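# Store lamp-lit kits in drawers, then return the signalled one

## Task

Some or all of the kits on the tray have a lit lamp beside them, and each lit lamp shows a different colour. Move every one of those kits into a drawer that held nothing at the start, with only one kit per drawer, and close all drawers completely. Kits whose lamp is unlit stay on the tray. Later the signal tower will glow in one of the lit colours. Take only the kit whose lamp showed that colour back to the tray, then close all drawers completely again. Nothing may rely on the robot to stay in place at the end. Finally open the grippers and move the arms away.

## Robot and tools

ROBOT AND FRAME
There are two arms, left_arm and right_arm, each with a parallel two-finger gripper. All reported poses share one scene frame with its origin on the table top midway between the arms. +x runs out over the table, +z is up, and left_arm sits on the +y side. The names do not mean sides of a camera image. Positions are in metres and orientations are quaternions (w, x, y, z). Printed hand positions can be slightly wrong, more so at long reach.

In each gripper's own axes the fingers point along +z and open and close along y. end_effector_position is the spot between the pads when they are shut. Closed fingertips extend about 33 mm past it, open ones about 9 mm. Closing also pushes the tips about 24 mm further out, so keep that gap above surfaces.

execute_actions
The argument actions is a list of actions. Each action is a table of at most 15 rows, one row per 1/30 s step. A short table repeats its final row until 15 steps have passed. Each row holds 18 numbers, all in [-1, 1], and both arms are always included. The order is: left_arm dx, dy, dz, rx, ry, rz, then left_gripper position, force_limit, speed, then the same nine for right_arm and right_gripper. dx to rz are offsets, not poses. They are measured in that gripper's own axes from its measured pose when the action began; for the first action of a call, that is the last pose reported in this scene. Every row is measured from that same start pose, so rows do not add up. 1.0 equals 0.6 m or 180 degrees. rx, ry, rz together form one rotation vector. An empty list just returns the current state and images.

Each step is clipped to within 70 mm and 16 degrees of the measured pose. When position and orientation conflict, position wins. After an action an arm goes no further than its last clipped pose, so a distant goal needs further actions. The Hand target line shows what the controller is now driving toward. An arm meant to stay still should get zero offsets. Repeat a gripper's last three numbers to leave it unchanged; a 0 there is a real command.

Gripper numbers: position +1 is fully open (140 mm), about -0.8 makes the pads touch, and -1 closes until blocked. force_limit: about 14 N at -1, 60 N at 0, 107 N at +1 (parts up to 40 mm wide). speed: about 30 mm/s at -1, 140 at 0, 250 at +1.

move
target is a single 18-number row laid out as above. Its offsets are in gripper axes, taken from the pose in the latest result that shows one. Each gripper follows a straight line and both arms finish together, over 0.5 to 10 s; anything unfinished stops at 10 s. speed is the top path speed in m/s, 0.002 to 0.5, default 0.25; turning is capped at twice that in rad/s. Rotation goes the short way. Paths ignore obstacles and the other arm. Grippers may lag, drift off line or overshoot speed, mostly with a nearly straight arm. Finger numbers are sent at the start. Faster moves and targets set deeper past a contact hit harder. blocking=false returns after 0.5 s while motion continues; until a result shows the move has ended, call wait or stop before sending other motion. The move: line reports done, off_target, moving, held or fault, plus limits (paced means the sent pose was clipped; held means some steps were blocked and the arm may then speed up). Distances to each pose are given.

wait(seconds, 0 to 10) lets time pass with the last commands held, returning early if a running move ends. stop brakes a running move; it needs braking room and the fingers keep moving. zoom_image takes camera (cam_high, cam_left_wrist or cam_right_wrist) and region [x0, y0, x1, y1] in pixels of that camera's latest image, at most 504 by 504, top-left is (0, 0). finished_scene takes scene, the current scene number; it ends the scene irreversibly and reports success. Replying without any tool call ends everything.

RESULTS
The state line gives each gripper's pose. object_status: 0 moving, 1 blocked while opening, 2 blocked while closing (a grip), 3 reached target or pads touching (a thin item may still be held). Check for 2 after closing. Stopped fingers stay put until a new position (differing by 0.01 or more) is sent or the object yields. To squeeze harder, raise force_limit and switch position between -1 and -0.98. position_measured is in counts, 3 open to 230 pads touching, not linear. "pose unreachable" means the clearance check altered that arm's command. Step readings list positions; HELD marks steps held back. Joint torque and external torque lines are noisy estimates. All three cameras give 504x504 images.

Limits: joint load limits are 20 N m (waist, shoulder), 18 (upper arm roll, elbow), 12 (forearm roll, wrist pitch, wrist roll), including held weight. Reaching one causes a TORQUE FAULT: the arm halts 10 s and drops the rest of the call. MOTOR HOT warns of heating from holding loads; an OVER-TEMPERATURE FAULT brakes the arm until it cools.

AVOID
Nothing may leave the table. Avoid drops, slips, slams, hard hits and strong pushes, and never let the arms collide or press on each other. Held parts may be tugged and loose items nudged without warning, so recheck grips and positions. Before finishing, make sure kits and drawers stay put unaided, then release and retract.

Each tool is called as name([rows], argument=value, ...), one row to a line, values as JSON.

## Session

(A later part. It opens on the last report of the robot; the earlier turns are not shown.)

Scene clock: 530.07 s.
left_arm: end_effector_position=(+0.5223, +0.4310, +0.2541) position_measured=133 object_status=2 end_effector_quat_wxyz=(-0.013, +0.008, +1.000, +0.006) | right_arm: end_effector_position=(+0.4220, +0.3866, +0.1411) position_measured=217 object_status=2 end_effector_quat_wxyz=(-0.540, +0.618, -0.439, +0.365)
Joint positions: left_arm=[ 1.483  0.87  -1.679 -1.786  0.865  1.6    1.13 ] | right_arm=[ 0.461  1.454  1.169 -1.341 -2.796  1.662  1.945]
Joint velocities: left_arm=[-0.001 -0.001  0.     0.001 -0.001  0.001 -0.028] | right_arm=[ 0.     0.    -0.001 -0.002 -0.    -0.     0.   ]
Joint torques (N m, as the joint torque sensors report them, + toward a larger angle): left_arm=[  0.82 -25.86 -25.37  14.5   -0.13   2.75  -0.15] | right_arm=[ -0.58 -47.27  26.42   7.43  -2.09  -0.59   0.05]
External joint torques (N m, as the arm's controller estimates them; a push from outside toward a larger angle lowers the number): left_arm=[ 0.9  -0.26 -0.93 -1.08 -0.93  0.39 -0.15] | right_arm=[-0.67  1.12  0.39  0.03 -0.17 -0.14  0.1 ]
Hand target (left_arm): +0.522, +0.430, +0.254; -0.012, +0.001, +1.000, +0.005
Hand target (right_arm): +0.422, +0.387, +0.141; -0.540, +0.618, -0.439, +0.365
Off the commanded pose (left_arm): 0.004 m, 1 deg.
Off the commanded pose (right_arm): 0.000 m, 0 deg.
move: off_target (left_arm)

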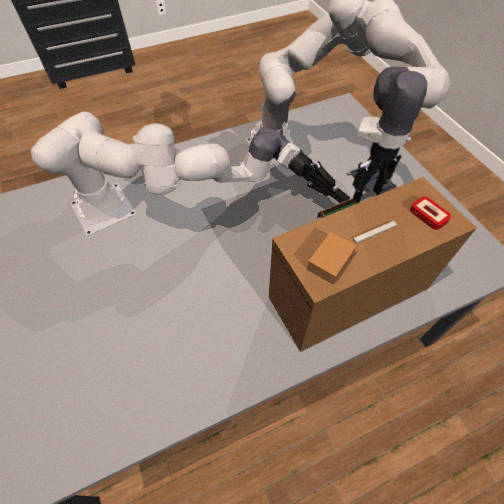

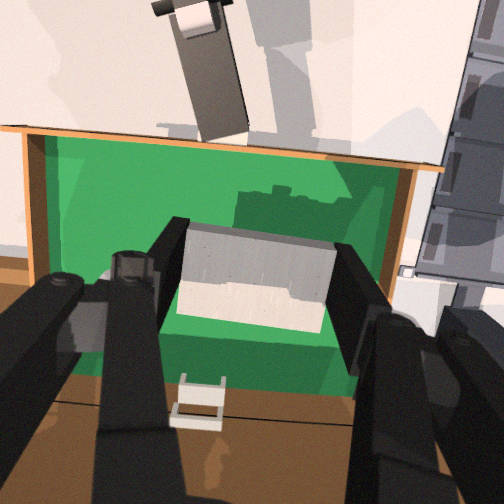

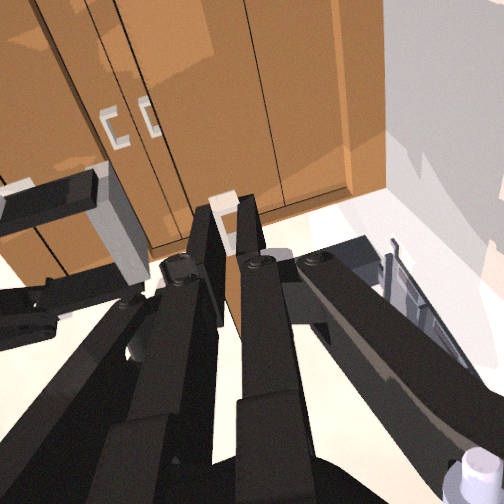

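move(target=[0,0,0.095,0,0,0,-1,0,-0.5,0,0,0,0,0,0,-1,0.3,-0.5], speed=0.08)

move(target=[0,0,0.022,0,0,0,-1,0,-0.5,0,0,0,0,0,0,-1,0.3,-0.5], speed=0.03)

Scene clock: 532.30 s.
left_arm: end_effector_position=(+0.5200, +0.4303, +0.1978) position_measured=133 object_status=2 end_effector_quat_wxyz=(-0.015, +0.010, +1.000, +0.006) | right_arm: end_effector_position=(+0.4220, +0.3866, +0.1411) position_measured=217 object_status=2 end_effector_quat_wxyz=(-0.540, +0.618, -0.439, +0.365)
Joint positions: left_arm=[ 1.487  0.91  -1.611 -1.879  0.921  1.697  1.104] | right_arm=[ 0.461  1.454  1.169 -1.341 -2.796  1.662  1.945]
Joint velocities: left_arm=[-0.001 -0.001  0.001 -0.002 -0.     0.013 -0.005] | right_arm=[ 0.    -0.    -0.001 -0.001  0.001  0.    -0.001]
Joint torques (N m, as the joint torque sensors report them, + toward a larger angle): left_arm=[  1.78 -25.69 -25.62  13.71   1.7    2.64   0.  ] | right_arm=[ -0.36 -47.14  26.92   7.74  -2.07  -0.58   0.06]
External joint torques (N m, as the arm's controller estimates them; a push from outside toward a larger angle lowers the number): left_arm=[ 1.82  0.39 -0.28 -1.27  0.92  0.28  0.  ] | right_arm=[-0.48  1.17  0.93  0.37 -0.16 -0.13  0.11]
Hand target (left_arm): +0.521, +0.431, +0.197; -0.012, +0.008, +1.000, +0.007
Hand target (right_arm): +0.422, +0.387, +0.141; -0.540, +0.618, -0.439, +0.365
Off the commanded pose (left_arm): 0.002 m, 0 deg.
Off the commanded pose (right_arm): 0.000 m, 0 deg.
move: done

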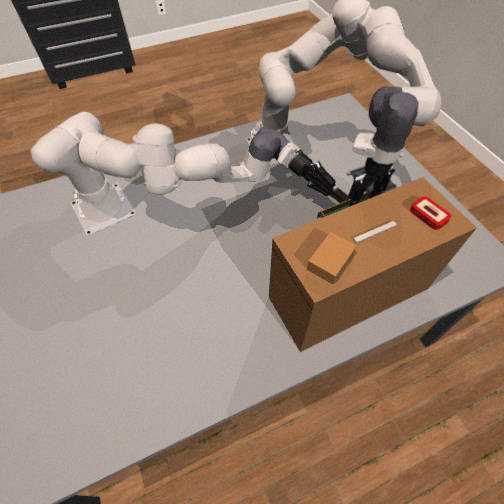

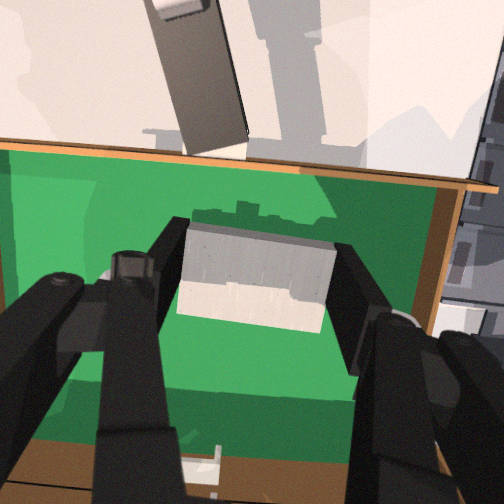

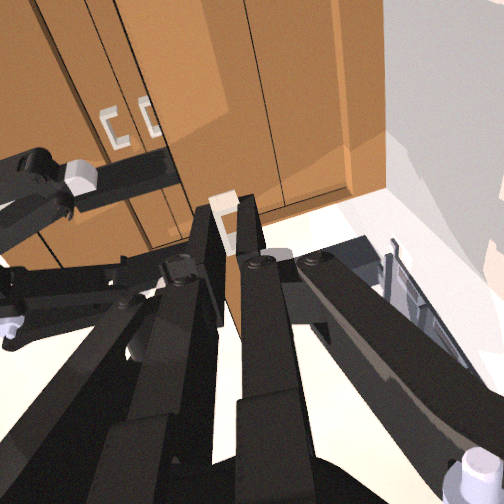

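Scene clock: 533.00 s.
left_arm: end_effector_position=(+0.5188, +0.4307, +0.1864) position_measured=133 object_status=2 end_effector_quat_wxyz=(-0.016, +0.011, +1.000, +0.005) | right_arm: end_effector_position=(+0.4220, +0.3866, +0.1411) position_measured=217 object_status=2 end_effector_quat_wxyz=(-0.540, +0.618, -0.439, +0.365)
Joint positions: left_arm=[ 1.487  0.914 -1.594 -1.895  0.929  1.716  1.103] | right_arm=[ 0.461  1.454  1.169 -1.341 -2.796  1.662  1.945]
Joint velocities: left_arm=[ 0.001 -0.002  0.004 -0.003  0.002  0.017 -0.001] | right_arm=[ 0.     0.     0.     0.001  0.    -0.001  0.   ]
Joint torques (N m, as the joint torque sensors report them, + toward a larger angle): left_arm=[ -0.53 -25.04 -25.14  12.96   1.61   2.59  -0.1 ] | right_arm=[ -0.5  -47.05  26.7    7.5   -2.07  -0.58   0.05]
External joint torques (N m, as the arm's controller estimates them; a push from outside toward a larger angle lowers the number): left_arm=[-0.68  1.1   0.14 -1.94  0.83  0.26 -0.11] | right_arm=[-0.46  1.26  0.76  0.03 -0.15 -0.11  0.1 ]
Hand target (left_arm): +0.520, +0.430, +0.185; -0.015, +0.011, +1.000, +0.006
Hand target (right_arm): +0.422, +0.387, +0.141; -0.540, +0.618, -0.439, +0.365
Off the commanded pose (left_arm): 0.002 m, 0 deg.
Off the commanded pose (right_arm): 0.000 m, 0 deg.
move: done

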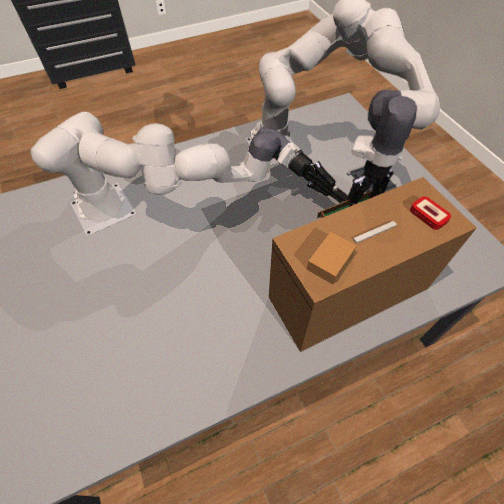

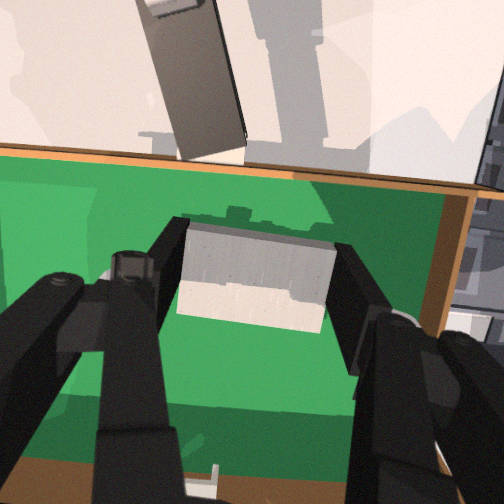

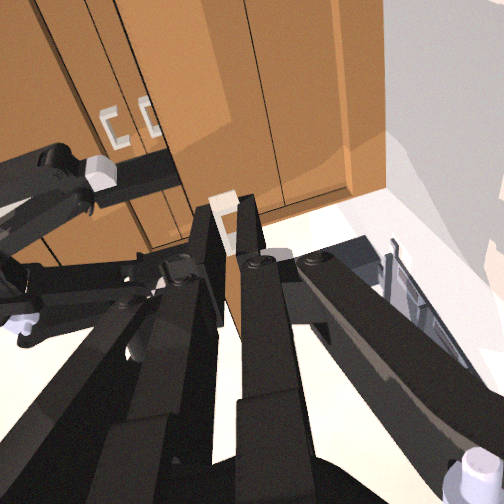

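move(target=[0,0,0.002,0,0,0,0.3,0,0,0,0,0,0,0,0,-1,0.3,-0.5], speed=0.03)

move(target=[0,0,-0.17,0,0,0,0.4,0,0,0,0,0,0,0,0,-1,0.3,-0.5], speed=0.15)

move(target=[0,0.42,0,0,0,0,0.4,0,0,0,0,0,0,0,0,-1,0.3,-0.5])

move(target=[0,0,0,0,0,0,0.4,0,0,0.075,-0.044,0.252,0,0,0,-1,0.3,-0.5], speed=0.06)

Scene clock: 536.13 s.
left_arm: end_effector_position=(+0.5195, +0.4304, +0.1863) position_measured=91 object_status=3 end_effector_quat_wxyz=(-0.015, +0.011, +1.000, +0.004) | right_arm: end_effector_position=(+0.4220, +0.3866, +0.1411) position_measured=217 object_status=2 end_effector_quat_wxyz=(-0.540, +0.618, -0.439, +0.365)
Joint positions: left_arm=[ 1.487  0.914 -1.593 -1.895  0.929  1.719  1.102] | right_arm=[ 0.461  1.454  1.169 -1.341 -2.796  1.662  1.945]
Joint velocities: left_arm=[-0.001  0.001 -0.    -0.    -0.     0.001 -0.003] | right_arm=[-0.001  0.     0.001  0.    -0.    -0.     0.   ]
Joint torques (N m, as the joint torque sensors report them, + toward a larger angle): left_arm=[  0.84 -25.93 -25.48  14.23   0.76   2.24   0.18] | right_arm=[ -0.48 -47.13  26.58   7.53  -2.06  -0.58   0.07]
External joint torques (N m, as the arm's controller estimates them; a push from outside toward a larger angle lowers the number): left_arm=[ 0.95  0.23 -0.08 -0.58  0.   -0.12  0.18] | right_arm=[-0.44  1.32  0.55  0.05 -0.13 -0.11  0.12]
Hand target (left_arm): +0.519, +0.431, +0.185; -0.016, +0.011, +1.000, +0.005
Hand target (right_arm): +0.422, +0.387, +0.141; -0.540, +0.618, -0.439, +0.365
Off the commanded pose (left_arm): 0.001 m, 0 deg.
Off the commanded pose (right_arm): 0.000 m, 0 deg.
move: done

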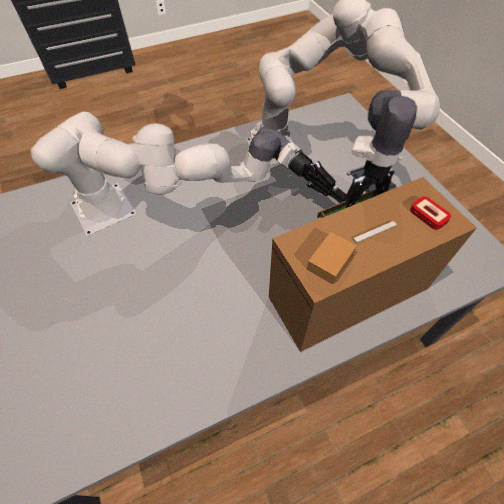

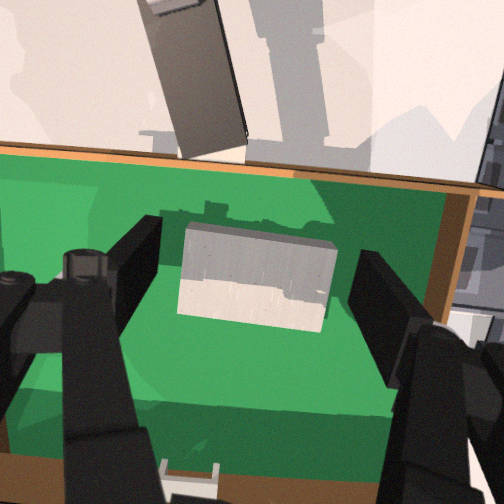

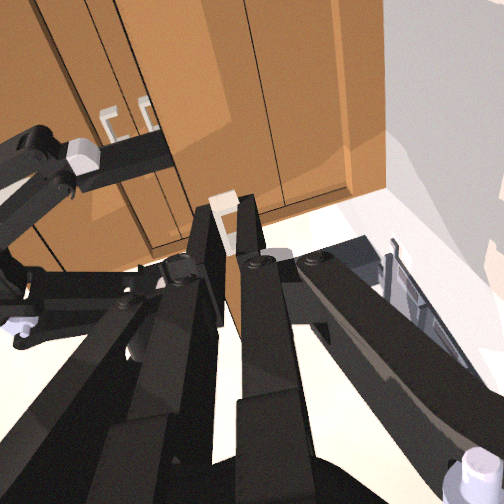

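Scene clock: 537.43 s.
left_arm: end_effector_position=(+0.5230, +0.4323, +0.2875) position_measured=78 object_status=3 end_effector_quat_wxyz=(-0.014, +0.006, +1.000, +0.005) | right_arm: end_effector_position=(+0.4220, +0.3866, +0.1411) position_measured=217 object_status=2 end_effector_quat_wxyz=(-0.540, +0.618, -0.439, +0.365)
Joint positions: left_arm=[ 1.469  0.842 -1.704 -1.714  0.83   1.538  1.152] | right_arm=[ 0.461  1.454  1.169 -1.341 -2.796  1.662  1.945]
Joint velocities: left_arm=[-0.002  0.    -0.001  0.    -0.001 -0.013  0.01 ] | right_arm=[ 0.002 -0.001  0.     0.001 -0.001  0.     0.002]
Joint torques (N m, as the joint torque sensors report them, + toward a larger angle): left_arm=[ -1.73 -23.88 -24.8   16.59  -0.25   1.82   0.19] | right_arm=[ -0.56 -47.12  26.58   7.77  -2.06  -0.56   0.06]
External joint torques (N m, as the arm's controller estimates them; a push from outside toward a larger angle lowers the number): left_arm=[-1.81  1.75 -1.18  0.73 -1.05 -0.55  0.19] | right_arm=[-0.62  1.22  0.58  0.34 -0.14 -0.1   0.11]
Hand target (left_arm): +0.522, +0.431, +0.288; -0.016, +0.010, +1.000, +0.003
Hand target (right_arm): +0.422, +0.387, +0.141; -0.540, +0.618, -0.439, +0.365
Off the commanded pose (left_arm): 0.003 m, 1 deg.
Off the commanded pose (right_arm): 0.000 m, 0 deg.
move: done

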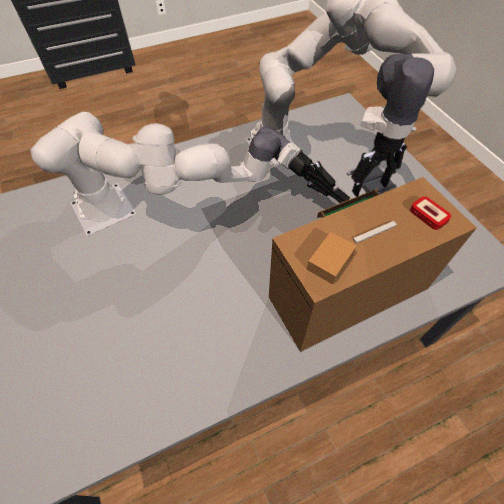

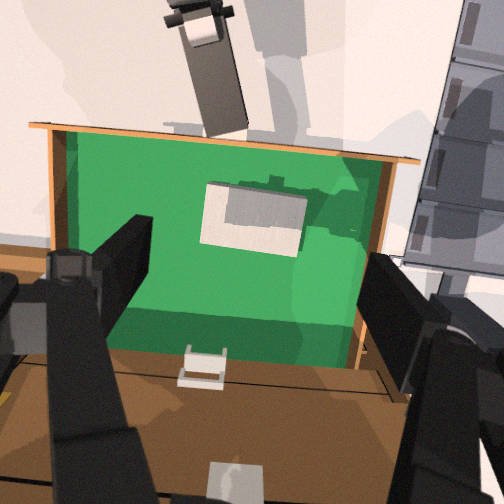

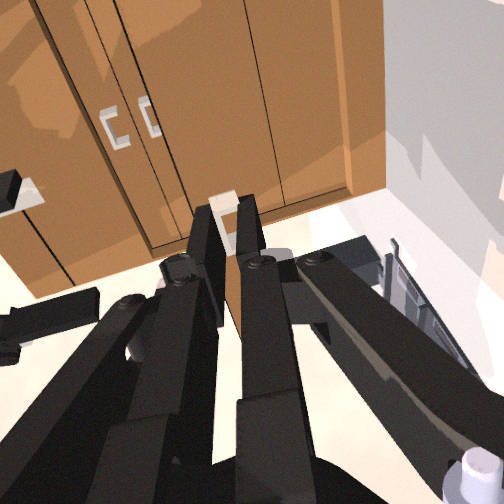

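Scene clock: 539.37 s.
left_arm: end_effector_position=(+0.5261, +0.6842, +0.2869) position_measured=78 object_status=3 end_effector_quat_wxyz=(-0.016, -0.002, +1.000, +0.004) | right_arm: end_effector_position=(+0.4220, +0.3866, +0.1411) position_measured=217 object_status=2 end_effector_quat_wxyz=(-0.540, +0.618, -0.439, +0.365)
Joint positions: left_arm=[ 1.518  0.974 -1.575 -1.333  0.996  1.404  1.576] | right_arm=[ 0.461  1.454  1.169 -1.341 -2.796  1.662  1.945]
Joint velocities: left_arm=[-0.002 -0.001  0.005  0.    -0.    -0.001  0.031] | right_arm=[-0.    -0.001  0.001 -0.001  0.     0.001  0.001]
Joint torques (N m, as the joint torque sensors report them, + toward a larger angle): left_arm=[ -0.74 -36.95 -24.86  13.43   1.55   1.84   0.27] | right_arm=[ -0.53 -46.95  26.37   7.62  -2.01  -0.57   0.05]
External joint torques (N m, as the arm's controller estimates them; a push from outside toward a larger angle lowers the number): left_arm=[-0.79  1.73 -0.88  1.49  0.71 -0.5   0.27] | right_arm=[-0.54  1.43  0.37  0.18 -0.09 -0.11  0.11]
Hand target (left_arm): +0.526, +0.685, +0.286; -0.017, +0.004, +1.000, +0.005
Hand target (right_arm): +0.422, +0.387, +0.141; -0.540, +0.618, -0.439, +0.365
Off the commanded pose (left_arm): 0.003 m, 1 deg.
Off the commanded pose (right_arm): 0.000 m, 0 deg.
move: done

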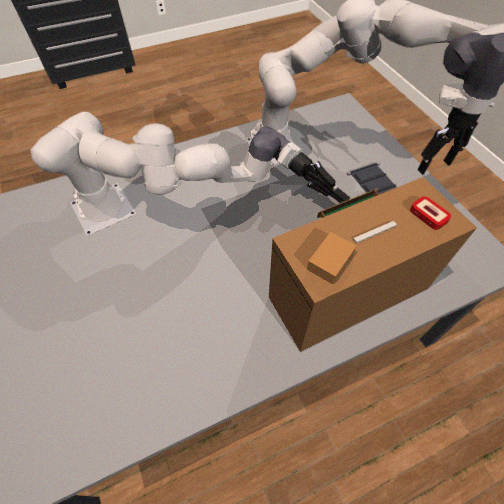

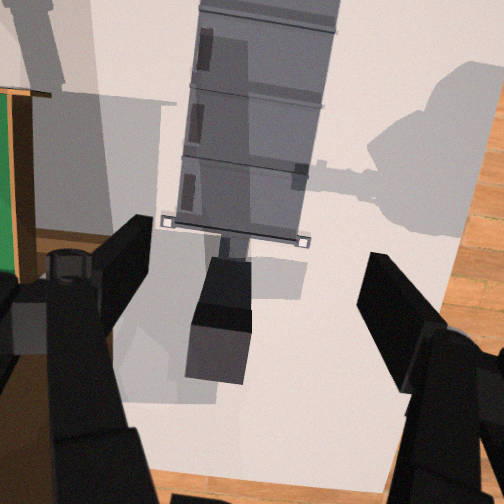

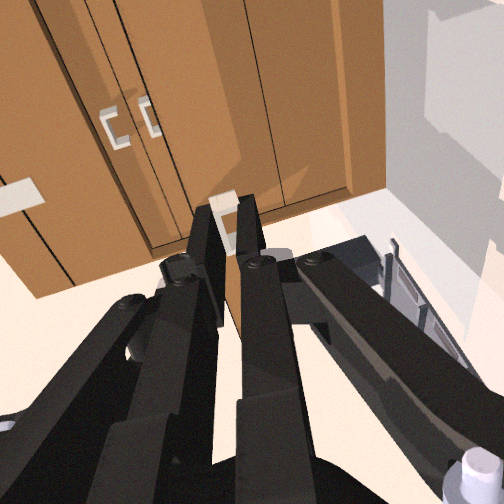

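Scene clock: 542.37 s.
left_arm: end_effector_position=(+0.5261, +0.6842, +0.2869) position_measured=78 object_status=3 end_effector_quat_wxyz=(-0.016, -0.002, +1.000, +0.004) | right_arm: end_effector_position=(+0.5785, +0.3958, +0.1383) position_measured=217 object_status=2 end_effector_quat_wxyz=(-0.541, +0.616, -0.443, +0.364)
Joint positions: left_arm=[ 1.518  0.974 -1.575 -1.333  0.996  1.404  1.576] | right_arm=[ 0.657  1.628  1.136 -0.541 -2.798  2.201  1.826]
Joint velocities: left_arm=[ 0.002 -0.     0.    -0.001  0.    -0.    -0.002] | right_arm=[ 0.109  0.067  0.038  0.222  0.     0.082 -0.067]
Joint torques (N m, as the joint torque sensors report them, + toward a larger angle): left_arm=[  0.15 -37.52 -24.9   11.92   0.85   2.26   0.11] | right_arm=[ -3.53 -58.96  15.6   13.48  -0.69   2.68   0.02]
External joint torques (N m, as the arm's controller estimates them; a push from outside toward a larger angle lowers the number): left_arm=[ 0.11  1.14 -0.93 -0.01  0.02 -0.08  0.11] | right_arm=[-2.88 -0.83  2.35  3.92 -0.17  2.75  0.07]
Hand target (left_arm): +0.526, +0.684, +0.287; -0.016, -0.002, +1.000, +0.004
Hand target (right_arm): +0.581, +0.398, +0.143; -0.542, +0.621, -0.437, +0.361
Off the commanded pose (left_arm): 0.000 m, 0 deg.
Off the commanded pose (right_arm): 0.006 m, 1 deg.
move: off_target (right_arm)

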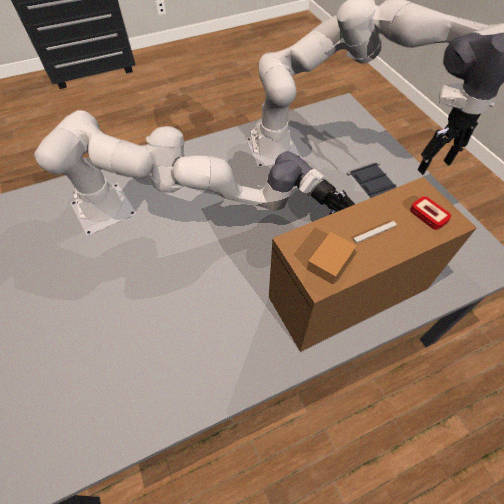

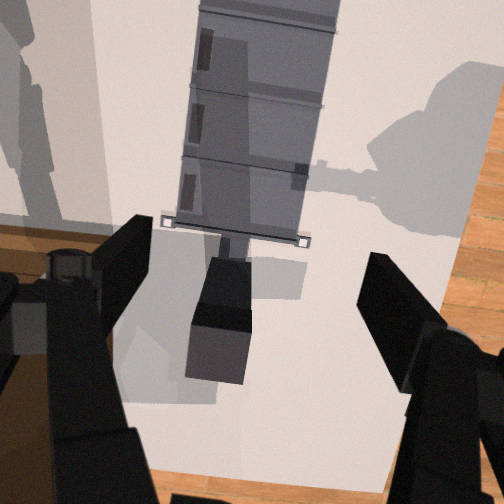

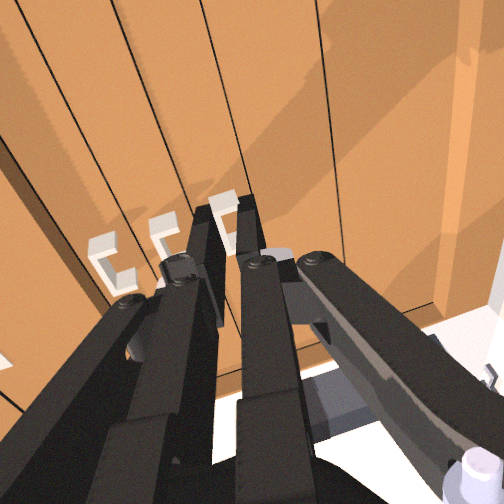

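move(target=[0,0,0,0,0,0,0.4,0,0,0,0,0,0,0,0,-0.6,0.3,0])

move(target=[0,0,0,0,0,0,0.4,0,0,0,0,-0.1,0,0,0,-0.6,0.3,0], speed=0.1)

move(target=[0,0,0,0,0,0,0.4,0,0,0.3,-0.08,-0.14,0,0,-0.5,-1,0.3,0], speed=0.4)

Scene clock: 545.47 s.
left_arm: end_effector_position=(+0.5261, +0.6842, +0.2869) position_measured=78 object_status=3 end_effector_quat_wxyz=(-0.016, -0.002, +1.000, +0.004) | right_arm: end_effector_position=(+0.5764, +0.3973, +0.1369) position_measured=205 object_status=3 end_effector_quat_wxyz=(-0.539, +0.618, -0.440, +0.365)
Joint positions: left_arm=[ 1.518  0.974 -1.575 -1.333  0.996  1.404  1.576] | right_arm=[ 0.668  1.634  1.139 -0.524 -2.798  2.208  1.814]
Joint velocities: left_arm=[ 0.     0.001 -0.001 -0.     0.001  0.     0.001] | right_arm=[ 0.     0.     0.001 -0.002 -0.     0.     0.004]
Joint torques (N m, as the joint torque sensors report them, + toward a larger angle): left_arm=[  0.09 -37.02 -25.24  11.73   0.78   2.2    0.08] | right_arm=[ -2.51 -57.19  13.65   8.3   -0.87  -0.51   0.47]
External joint torques (N m, as the arm's controller estimates them; a push from outside toward a larger angle lowers the number): left_arm=[ 0.1   1.58 -1.3  -0.17 -0.05 -0.14  0.08] | right_arm=[-2.79  0.76  0.65 -1.19 -0.39 -0.38  0.53]
Hand target (left_arm): +0.526, +0.684, +0.287; -0.016, -0.002, +1.000, +0.004
Hand target (right_arm): +0.579, +0.396, +0.138; -0.541, +0.616, -0.443, +0.364
Off the commanded pose (left_arm): 0.000 m, 0 deg.
Off the commanded pose (right_arm): 0.003 m, 0 deg.
move: done

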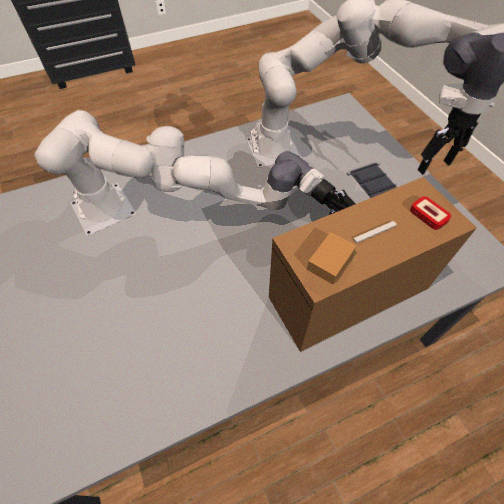

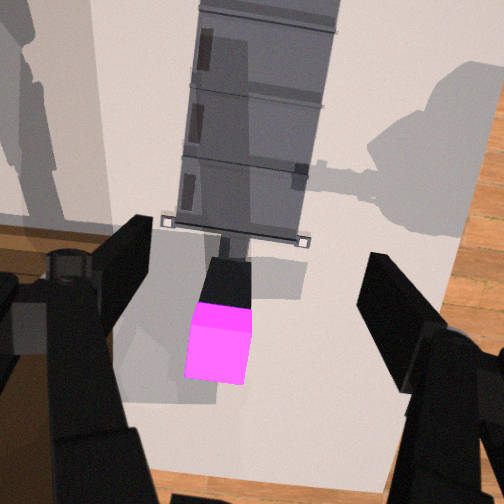

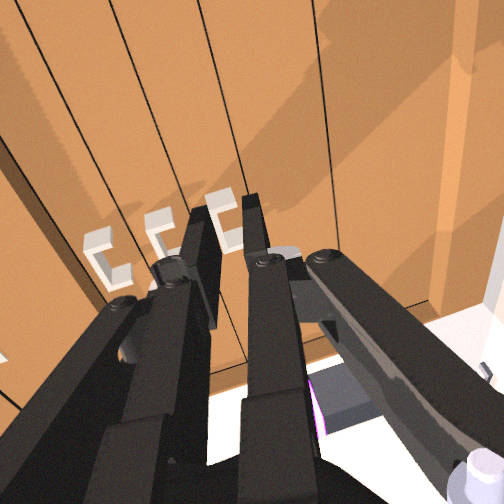

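Scene clock: 546.83 s.
left_arm: end_effector_position=(+0.5261, +0.6842, +0.2869) position_measured=78 object_status=3 end_effector_quat_wxyz=(-0.016, -0.002, +1.000, +0.004) | right_arm: end_effector_position=(+0.5194, +0.3755, +0.1442) position_measured=205 object_status=3 end_effector_quat_wxyz=(-0.535, +0.623, -0.437, +0.367)
Joint positions: left_arm=[ 1.518  0.974 -1.575 -1.333  0.996  1.404  1.576] | right_arm=[ 0.415  1.445  1.114 -1.178 -2.779  1.882  1.915]
Joint velocities: left_arm=[-0.001 -0.     0.002 -0.001  0.     0.    -0.   ] | right_arm=[-0.002 -0.001  0.001 -0.001 -0.005 -0.006  0.025]
Joint torques (N m, as the joint torque sensors report them, + toward a larger angle): left_arm=[  0.89 -37.74 -24.74  12.5    0.78   2.29   0.07] | right_arm=[ -2.14 -50.36  25.54   8.03  -2.42  -0.81   0.42]
External joint torques (N m, as the arm's controller estimates them; a push from outside toward a larger angle lowers the number): left_arm=[ 0.82  0.93 -0.8   0.55 -0.07 -0.05  0.07] | right_arm=[-1.91  1.27  1.72 -1.47 -1.   -0.37  0.47]
Hand target (left_arm): +0.526, +0.684, +0.287; -0.016, -0.002, +1.000, +0.004
Hand target (right_arm): +0.520, +0.375, +0.146; -0.539, +0.618, -0.441, +0.364
Off the commanded pose (left_arm): 0.000 m, 0 deg.
Off the commanded pose (right_arm): 0.003 m, 1 deg.
move: done

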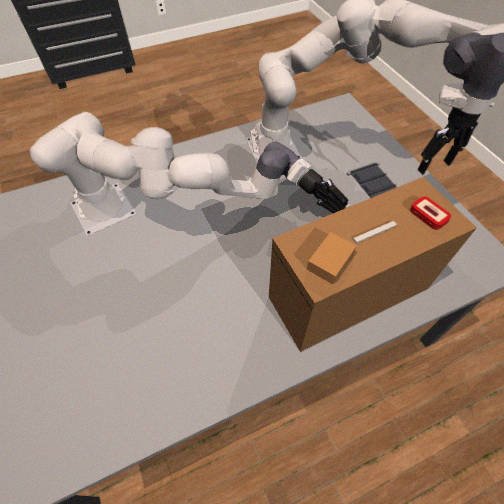

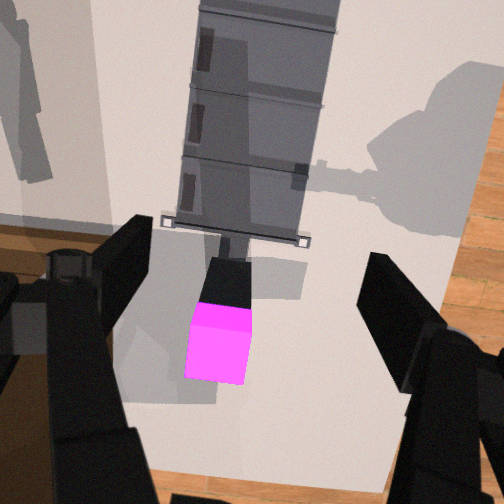

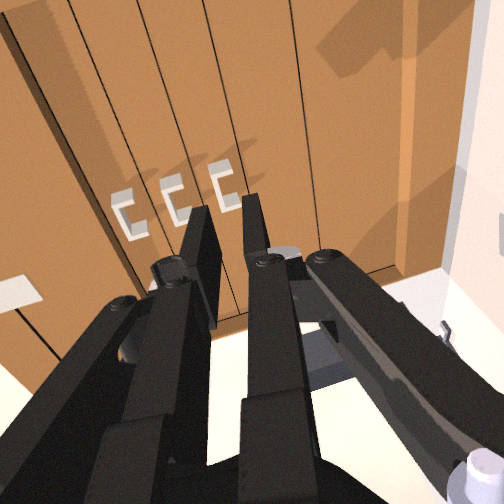

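Scene clock: 549.80 s.
left_arm: end_effector_position=(+0.5261, +0.6842, +0.2869) position_measured=78 object_status=3 end_effector_quat_wxyz=(-0.016, -0.002, +1.000, +0.004) | right_arm: end_effector_position=(+0.5140, +0.1756, +0.2016) position_measured=234 object_status=3 end_effector_quat_wxyz=(-0.122, +0.750, +0.123, +0.638)
Joint positions: left_arm=[ 1.518  0.974 -1.575 -1.333  0.996  1.404  1.576] | right_arm=[ 0.184  0.614  0.769 -2.047 -2.421  1.963  0.872]
Joint velocities: left_arm=[ 0.001 -0.001 -0.    -0.002 -0.001 -0.    -0.001] | right_arm=[-0.    -0.     0.001  0.002  0.002  0.003 -0.03 ]
Joint torques (N m, as the joint torque sensors report them, + toward a larger angle): left_arm=[  0.21 -37.61 -25.    11.93   0.8    2.31   0.21] | right_arm=[  0.89 -35.94  11.81  18.22  -0.15  -1.34  -0.31]
External joint torques (N m, as the arm's controller estimates them; a push from outside toward a larger angle lowers the number): left_arm=[ 0.36  1.21 -0.91  0.08 -0.02 -0.03  0.21] | right_arm=[ 0.75  0.57 -0.72  0.4   0.82  0.09 -0.34]
Hand target (left_arm): +0.526, +0.684, +0.287; -0.016, -0.002, +1.000, +0.004
Hand target (right_arm): +0.514, +0.175, +0.201; -0.117, +0.750, +0.129, +0.638
Off the commanded pose (left_arm): 0.000 m, 0 deg.
Off the commanded pose (right_arm): 0.005 m, 1 deg.
move: off_target (right_arm)

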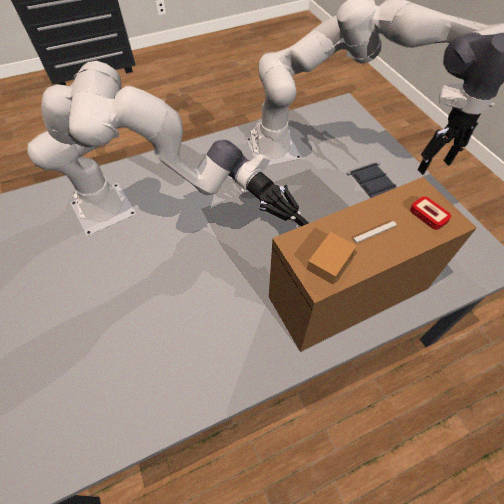

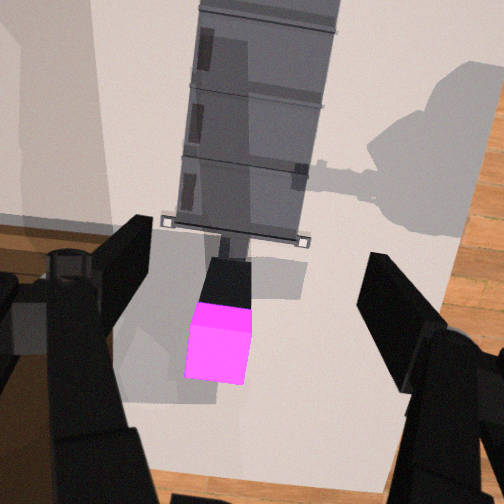

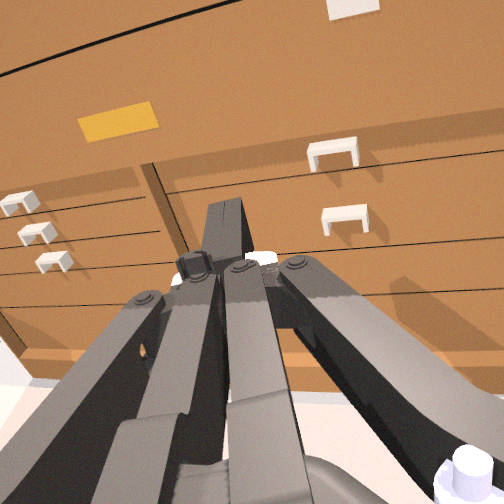

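move(target=[0,0,0,0,0,0,0.4,0,0,-0.083,0.068,0.053,-0.11,0.024,0.005,-0.1,0.3,0], speed=0.15)

Scene clock: 558.50 s.
left_arm: end_effector_position=(+0.5261, +0.6842, +0.2869) position_measured=78 object_status=3 end_effector_quat_wxyz=(-0.016, -0.002, +1.000, +0.004) | right_arm: end_effector_position=(+0.5490, +0.1485, +0.1470) position_measured=141 object_status=3 end_effector_quat_wxyz=(-0.005, +0.736, +0.002, +0.677)
Joint positions: left_arm=[ 1.518  0.974 -1.575 -1.333  0.996  1.404  1.576] | right_arm=[ 0.411  0.895  0.655 -1.778 -2.252  1.598  0.829]
Joint velocities: left_arm=[ 0.    -0.001  0.001 -0.    -0.     0.     0.001] | right_arm=[ 0.     0.002  0.001 -0.     0.002 -0.01  -0.005]
Joint torques (N m, as the joint torque sensors report them, + toward a larger angle): left_arm=[  0.2  -37.82 -25.6   12.31   0.77   2.25   0.1 ] | right_arm=[  0.75 -42.74  13.54  18.21  -0.77  -1.84  -0.25]
External joint torques (N m, as the arm's controller estimates them; a push from outside toward a larger angle lowers the number): left_arm=[ 0.09  0.81 -1.68  0.34 -0.08 -0.08  0.1 ] | right_arm=[ 0.67  2.39 -0.49  1.81  0.76 -0.27 -0.28]
Hand target (left_arm): +0.526, +0.684, +0.287; -0.016, -0.002, +1.000, +0.004
Hand target (right_arm): +0.550, +0.147, +0.146; +0.000, +0.736, +0.003, +0.677
Off the commanded pose (left_arm): 0.000 m, 0 deg.
Off the commanded pose (right_arm): 0.002 m, 0 deg.
move: done

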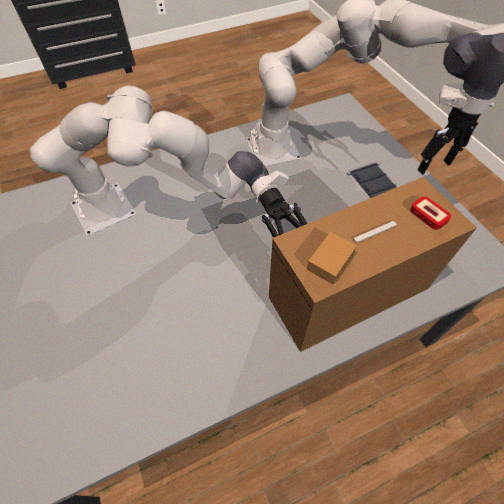

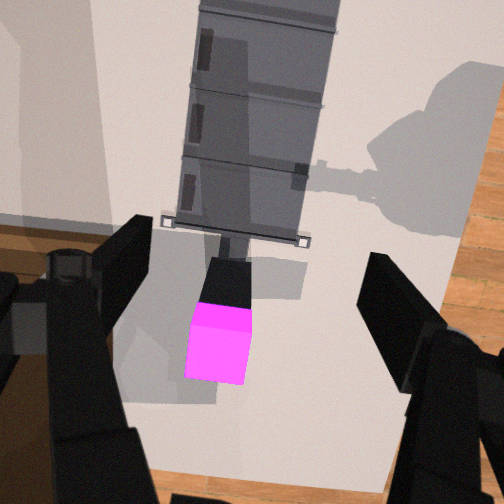

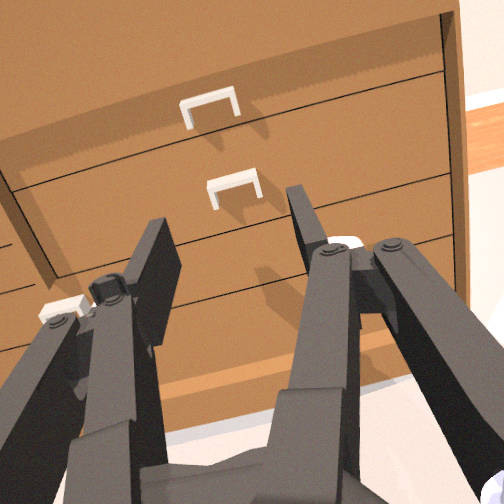

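move(target=[0,0,0,0,0,0,0.4,0,0,0.005,0.002,0.056,0,0,0,-0.1,0.3,0], speed=0.06)

move(target=[0,0,0,0,0,0,0.4,0,0,0,0,0,0,0,0,-1,0.3,-0.5])

move(target=[0,0,0,0,0,0,0.4,0,0,-0.022,0.011,-0.25,0,0,0,-1,0.3,-0.5], speed=0.08)

move(target=[0,-0.3,-0.03,0,0,0,0.4,0,0,0,0,0,0,0,0,-1,0.3,-0.5])

Scene clock: 561.87 s.
left_arm: end_effector_position=(+0.5261, +0.6842, +0.2869) position_measured=78 object_status=3 end_effector_quat_wxyz=(-0.016, -0.002, +1.000, +0.004) | right_arm: end_effector_position=(+0.5815, +0.1473, +0.1477) position_measured=141 object_status=3 end_effector_quat_wxyz=(-0.007, +0.736, -0.003, +0.677)
Joint positions: left_arm=[ 1.518  0.974 -1.575 -1.333  0.996  1.404  1.576] | right_arm=[ 0.393  0.918  0.632 -1.713 -2.279  1.654  0.816]
Joint velocities: left_arm=[ 0.001 -0.     0.001 -0.    -0.001 -0.     0.   ] | right_arm=[-0.001  0.001 -0.003  0.002  0.     0.016 -0.007]
Joint torques (N m, as the joint torque sensors report them, + toward a larger angle): left_arm=[  0.19 -38.15 -25.1   11.95   0.81   2.27   0.1 ] | right_arm=[ -0.28 -44.07  13.55  19.55  -2.53  -1.19  -0.25]
External joint torques (N m, as the arm's controller estimates them; a push from outside toward a larger angle lowers the number): left_arm=[ 0.17  0.55 -1.12  0.03 -0.03 -0.06  0.1 ] | right_arm=[-0.29  2.32 -0.2   2.68 -1.05  0.34 -0.28]
Hand target (left_arm): +0.526, +0.684, +0.287; -0.016, -0.002, +1.000, +0.004
Hand target (right_arm): +0.583, +0.148, +0.147; -0.005, +0.736, +0.002, +0.677
Off the commanded pose (left_arm): 0.000 m, 0 deg.
Off the commanded pose (right_arm): 0.001 m, 1 deg.
move: done

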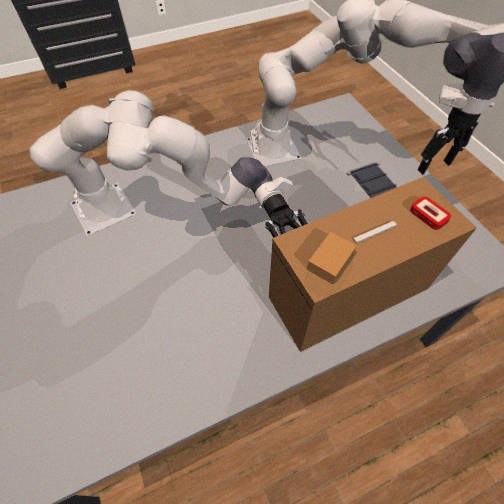

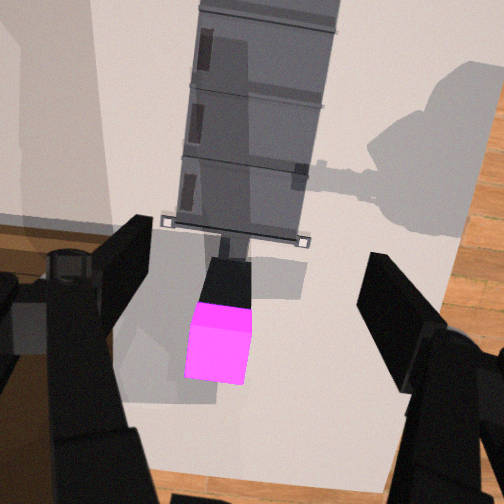

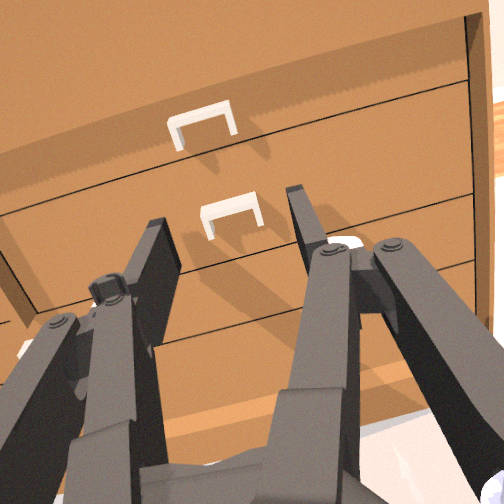

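Scene clock: 562.47 s.
left_arm: end_effector_position=(+0.5261, +0.6842, +0.2869) position_measured=78 object_status=3 end_effector_quat_wxyz=(-0.016, -0.002, +1.000, +0.004) | right_arm: end_effector_position=(+0.5816, +0.1463, +0.1477) position_measured=195 object_status=2 end_effector_quat_wxyz=(-0.006, +0.736, -0.004, +0.677)
Joint positions: left_arm=[ 1.518  0.974 -1.575 -1.333  0.996  1.404  1.576] | right_arm=[ 0.392  0.918  0.632 -1.713 -2.277  1.652  0.816]
Joint velocities: left_arm=[ 0.    -0.001  0.     0.     0.002 -0.001 -0.001] | right_arm=[-0.     0.002  0.001 -0.001 -0.002 -0.002  0.002]
Joint torques (N m, as the joint torque sensors report them, + toward a larger angle): left_arm=[  0.54 -37.68 -25.37  11.55   0.77   2.26   0.09] | right_arm=[ -0.56 -45.12  14.57  17.62  -2.04  -1.26   0.08]
External joint torques (N m, as the arm's controller estimates them; a push from outside toward a larger angle lowers the number): left_arm=[ 0.62  0.96 -1.41 -0.32 -0.06 -0.08  0.08] | right_arm=[-0.56  1.19  0.87  0.77 -0.55  0.28  0.06]
Hand target (left_arm): +0.526, +0.684, +0.287; -0.016, -0.002, +1.000, +0.004
Hand target (right_arm): +0.581, +0.147, +0.148; -0.007, +0.736, -0.003, +0.677
Off the commanded pose (left_arm): 0.000 m, 0 deg.
Off the commanded pose (right_arm): 0.001 m, 0 deg.
move: done

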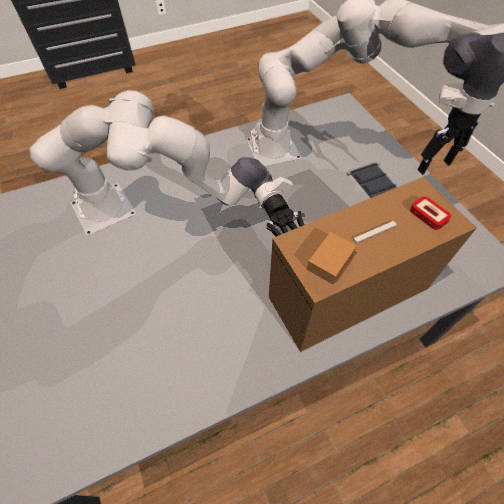

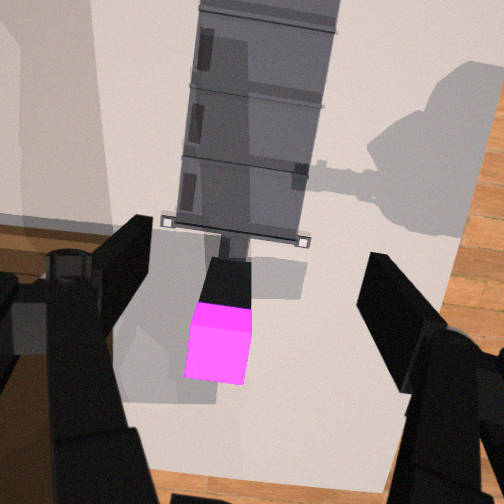

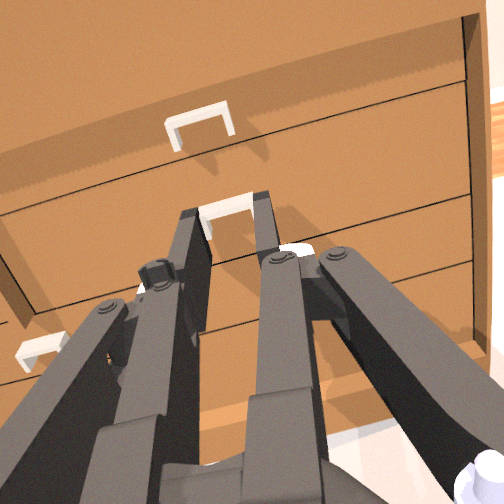

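Scene clock: 564.73 s.
left_arm: end_effector_position=(+0.5261, +0.6842, +0.2869) position_measured=78 object_status=3 end_effector_quat_wxyz=(-0.016, -0.002, +1.000, +0.004) | right_arm: end_effector_position=(+0.4351, +0.1393, +0.1506) position_measured=195 object_status=2 end_effector_quat_wxyz=(-0.004, +0.733, +0.000, +0.680)
Joint positions: left_arm=[ 1.518  0.974 -1.575 -1.333  0.996  1.404  1.576] | right_arm=[ 0.476  0.833  0.758 -1.974 -2.13   1.391  0.911]
Joint velocities: left_arm=[-0.    -0.002 -0.    -0.     0.001  0.001 -0.001] | right_arm=[-0.002  0.005  0.005 -0.002  0.    -0.007  0.009]
Joint torques (N m, as the joint torque sensors report them, + toward a larger angle): left_arm=[  0.64 -37.01 -25.81  11.72   0.79   2.24   0.09] | right_arm=[  0.35 -36.94  17.52  12.16  -0.21  -2.35   0.47]
External joint torques (N m, as the arm's controller estimates them; a push from outside toward a larger angle lowers the number): left_arm=[ 0.85  1.89 -1.65 -0.15 -0.04 -0.11  0.09] | right_arm=[ 0.58  3.03  3.13 -2.32  1.33 -0.6   0.44]
Hand target (left_arm): +0.526, +0.684, +0.287; -0.016, -0.002, +1.000, +0.004
Hand target (right_arm): +0.432, +0.138, +0.148; -0.005, +0.735, -0.002, +0.678
Off the commanded pose (left_arm): 0.000 m, 0 deg.
Off the commanded pose (right_arm): 0.005 m, 1 deg.
move: off_target (right_arm)

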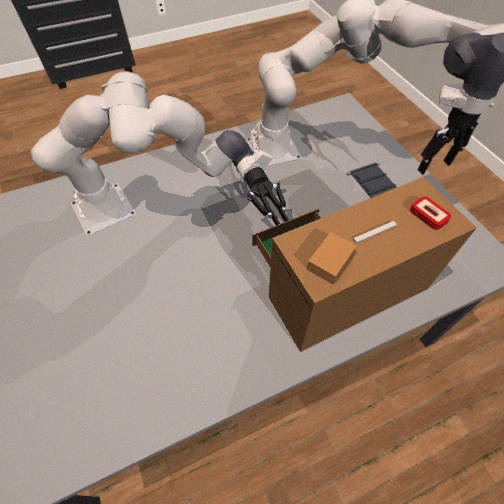

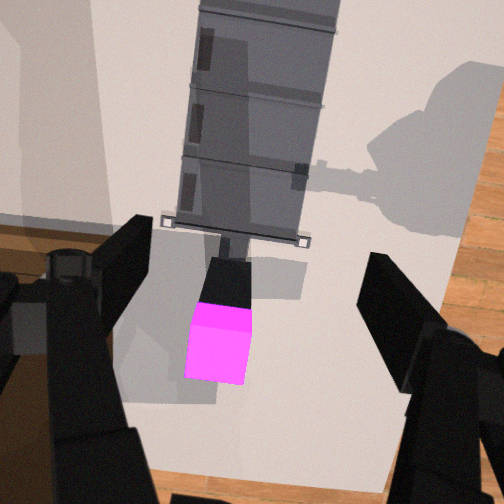

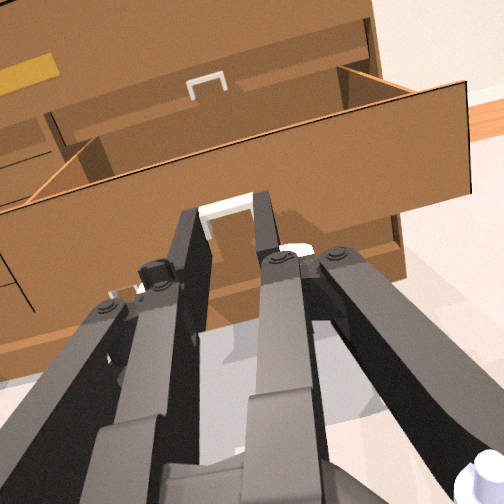

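Scene clock: 566.30 s.
left_arm: end_effector_position=(+0.5272, +0.5040, +0.3072) position_measured=78 object_status=3 end_effector_quat_wxyz=(-0.013, +0.006, +1.000, +0.006) | right_arm: end_effector_position=(+0.4351, +0.1393, +0.1506) position_measured=195 object_status=2 end_effector_quat_wxyz=(-0.004, +0.733, +0.000, +0.680)
Joint positions: left_arm=[ 1.506  0.863 -1.694 -1.603  0.86   1.47   1.28 ] | right_arm=[ 0.476  0.833  0.758 -1.974 -2.13   1.391  0.911]
Joint velocities: left_arm=[ 0.002 -0.001 -0.002 -0.001  0.     0.    -0.031] | right_arm=[-0.     0.001 -0.     0.001  0.001 -0.001 -0.001]
Joint torques (N m, as the joint torque sensors report them, + toward a larger angle): left_arm=[  2.27 -27.74 -24.57  14.21  -0.06   2.67  -0.08] | right_arm=[ -0.42 -38.69  15.36  14.76  -1.72  -1.83   0.12]
External joint torques (N m, as the arm's controller estimates them; a push from outside toward a larger angle lowers the number): left_arm=[ 2.12  0.71 -0.89 -0.73 -0.88  0.31 -0.08] | right_arm=[-0.5   1.36  0.7   0.3  -0.16 -0.1   0.09]
Hand target (left_arm): +0.527, +0.504, +0.306; -0.013, -0.000, +1.000, +0.004
Hand target (right_arm): +0.435, +0.139, +0.151; -0.004, +0.733, +0.000, +0.680
Off the commanded pose (left_arm): 0.004 m, 1 deg.
Off the commanded pose (right_arm): 0.000 m, 0 deg.
move: off_target (left_arm)

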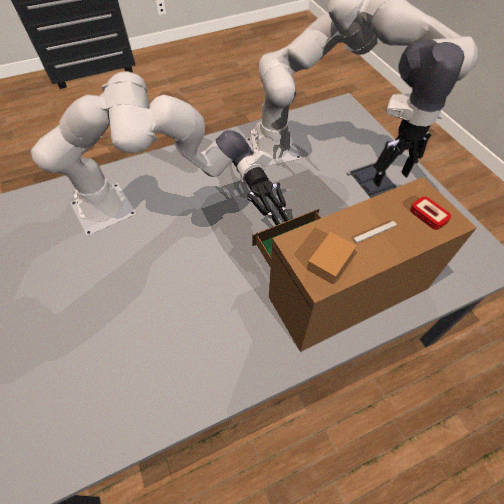

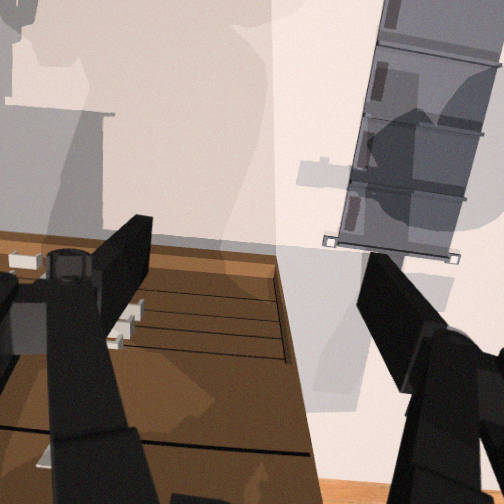

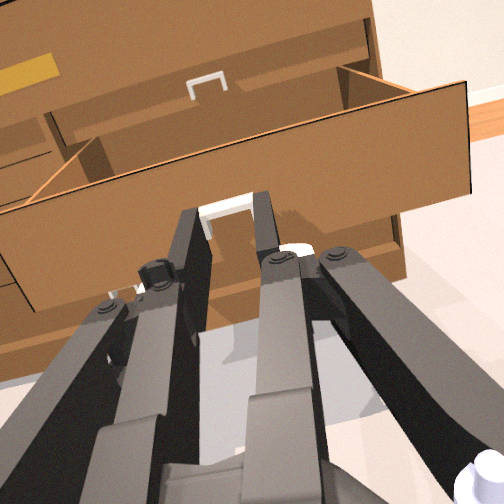

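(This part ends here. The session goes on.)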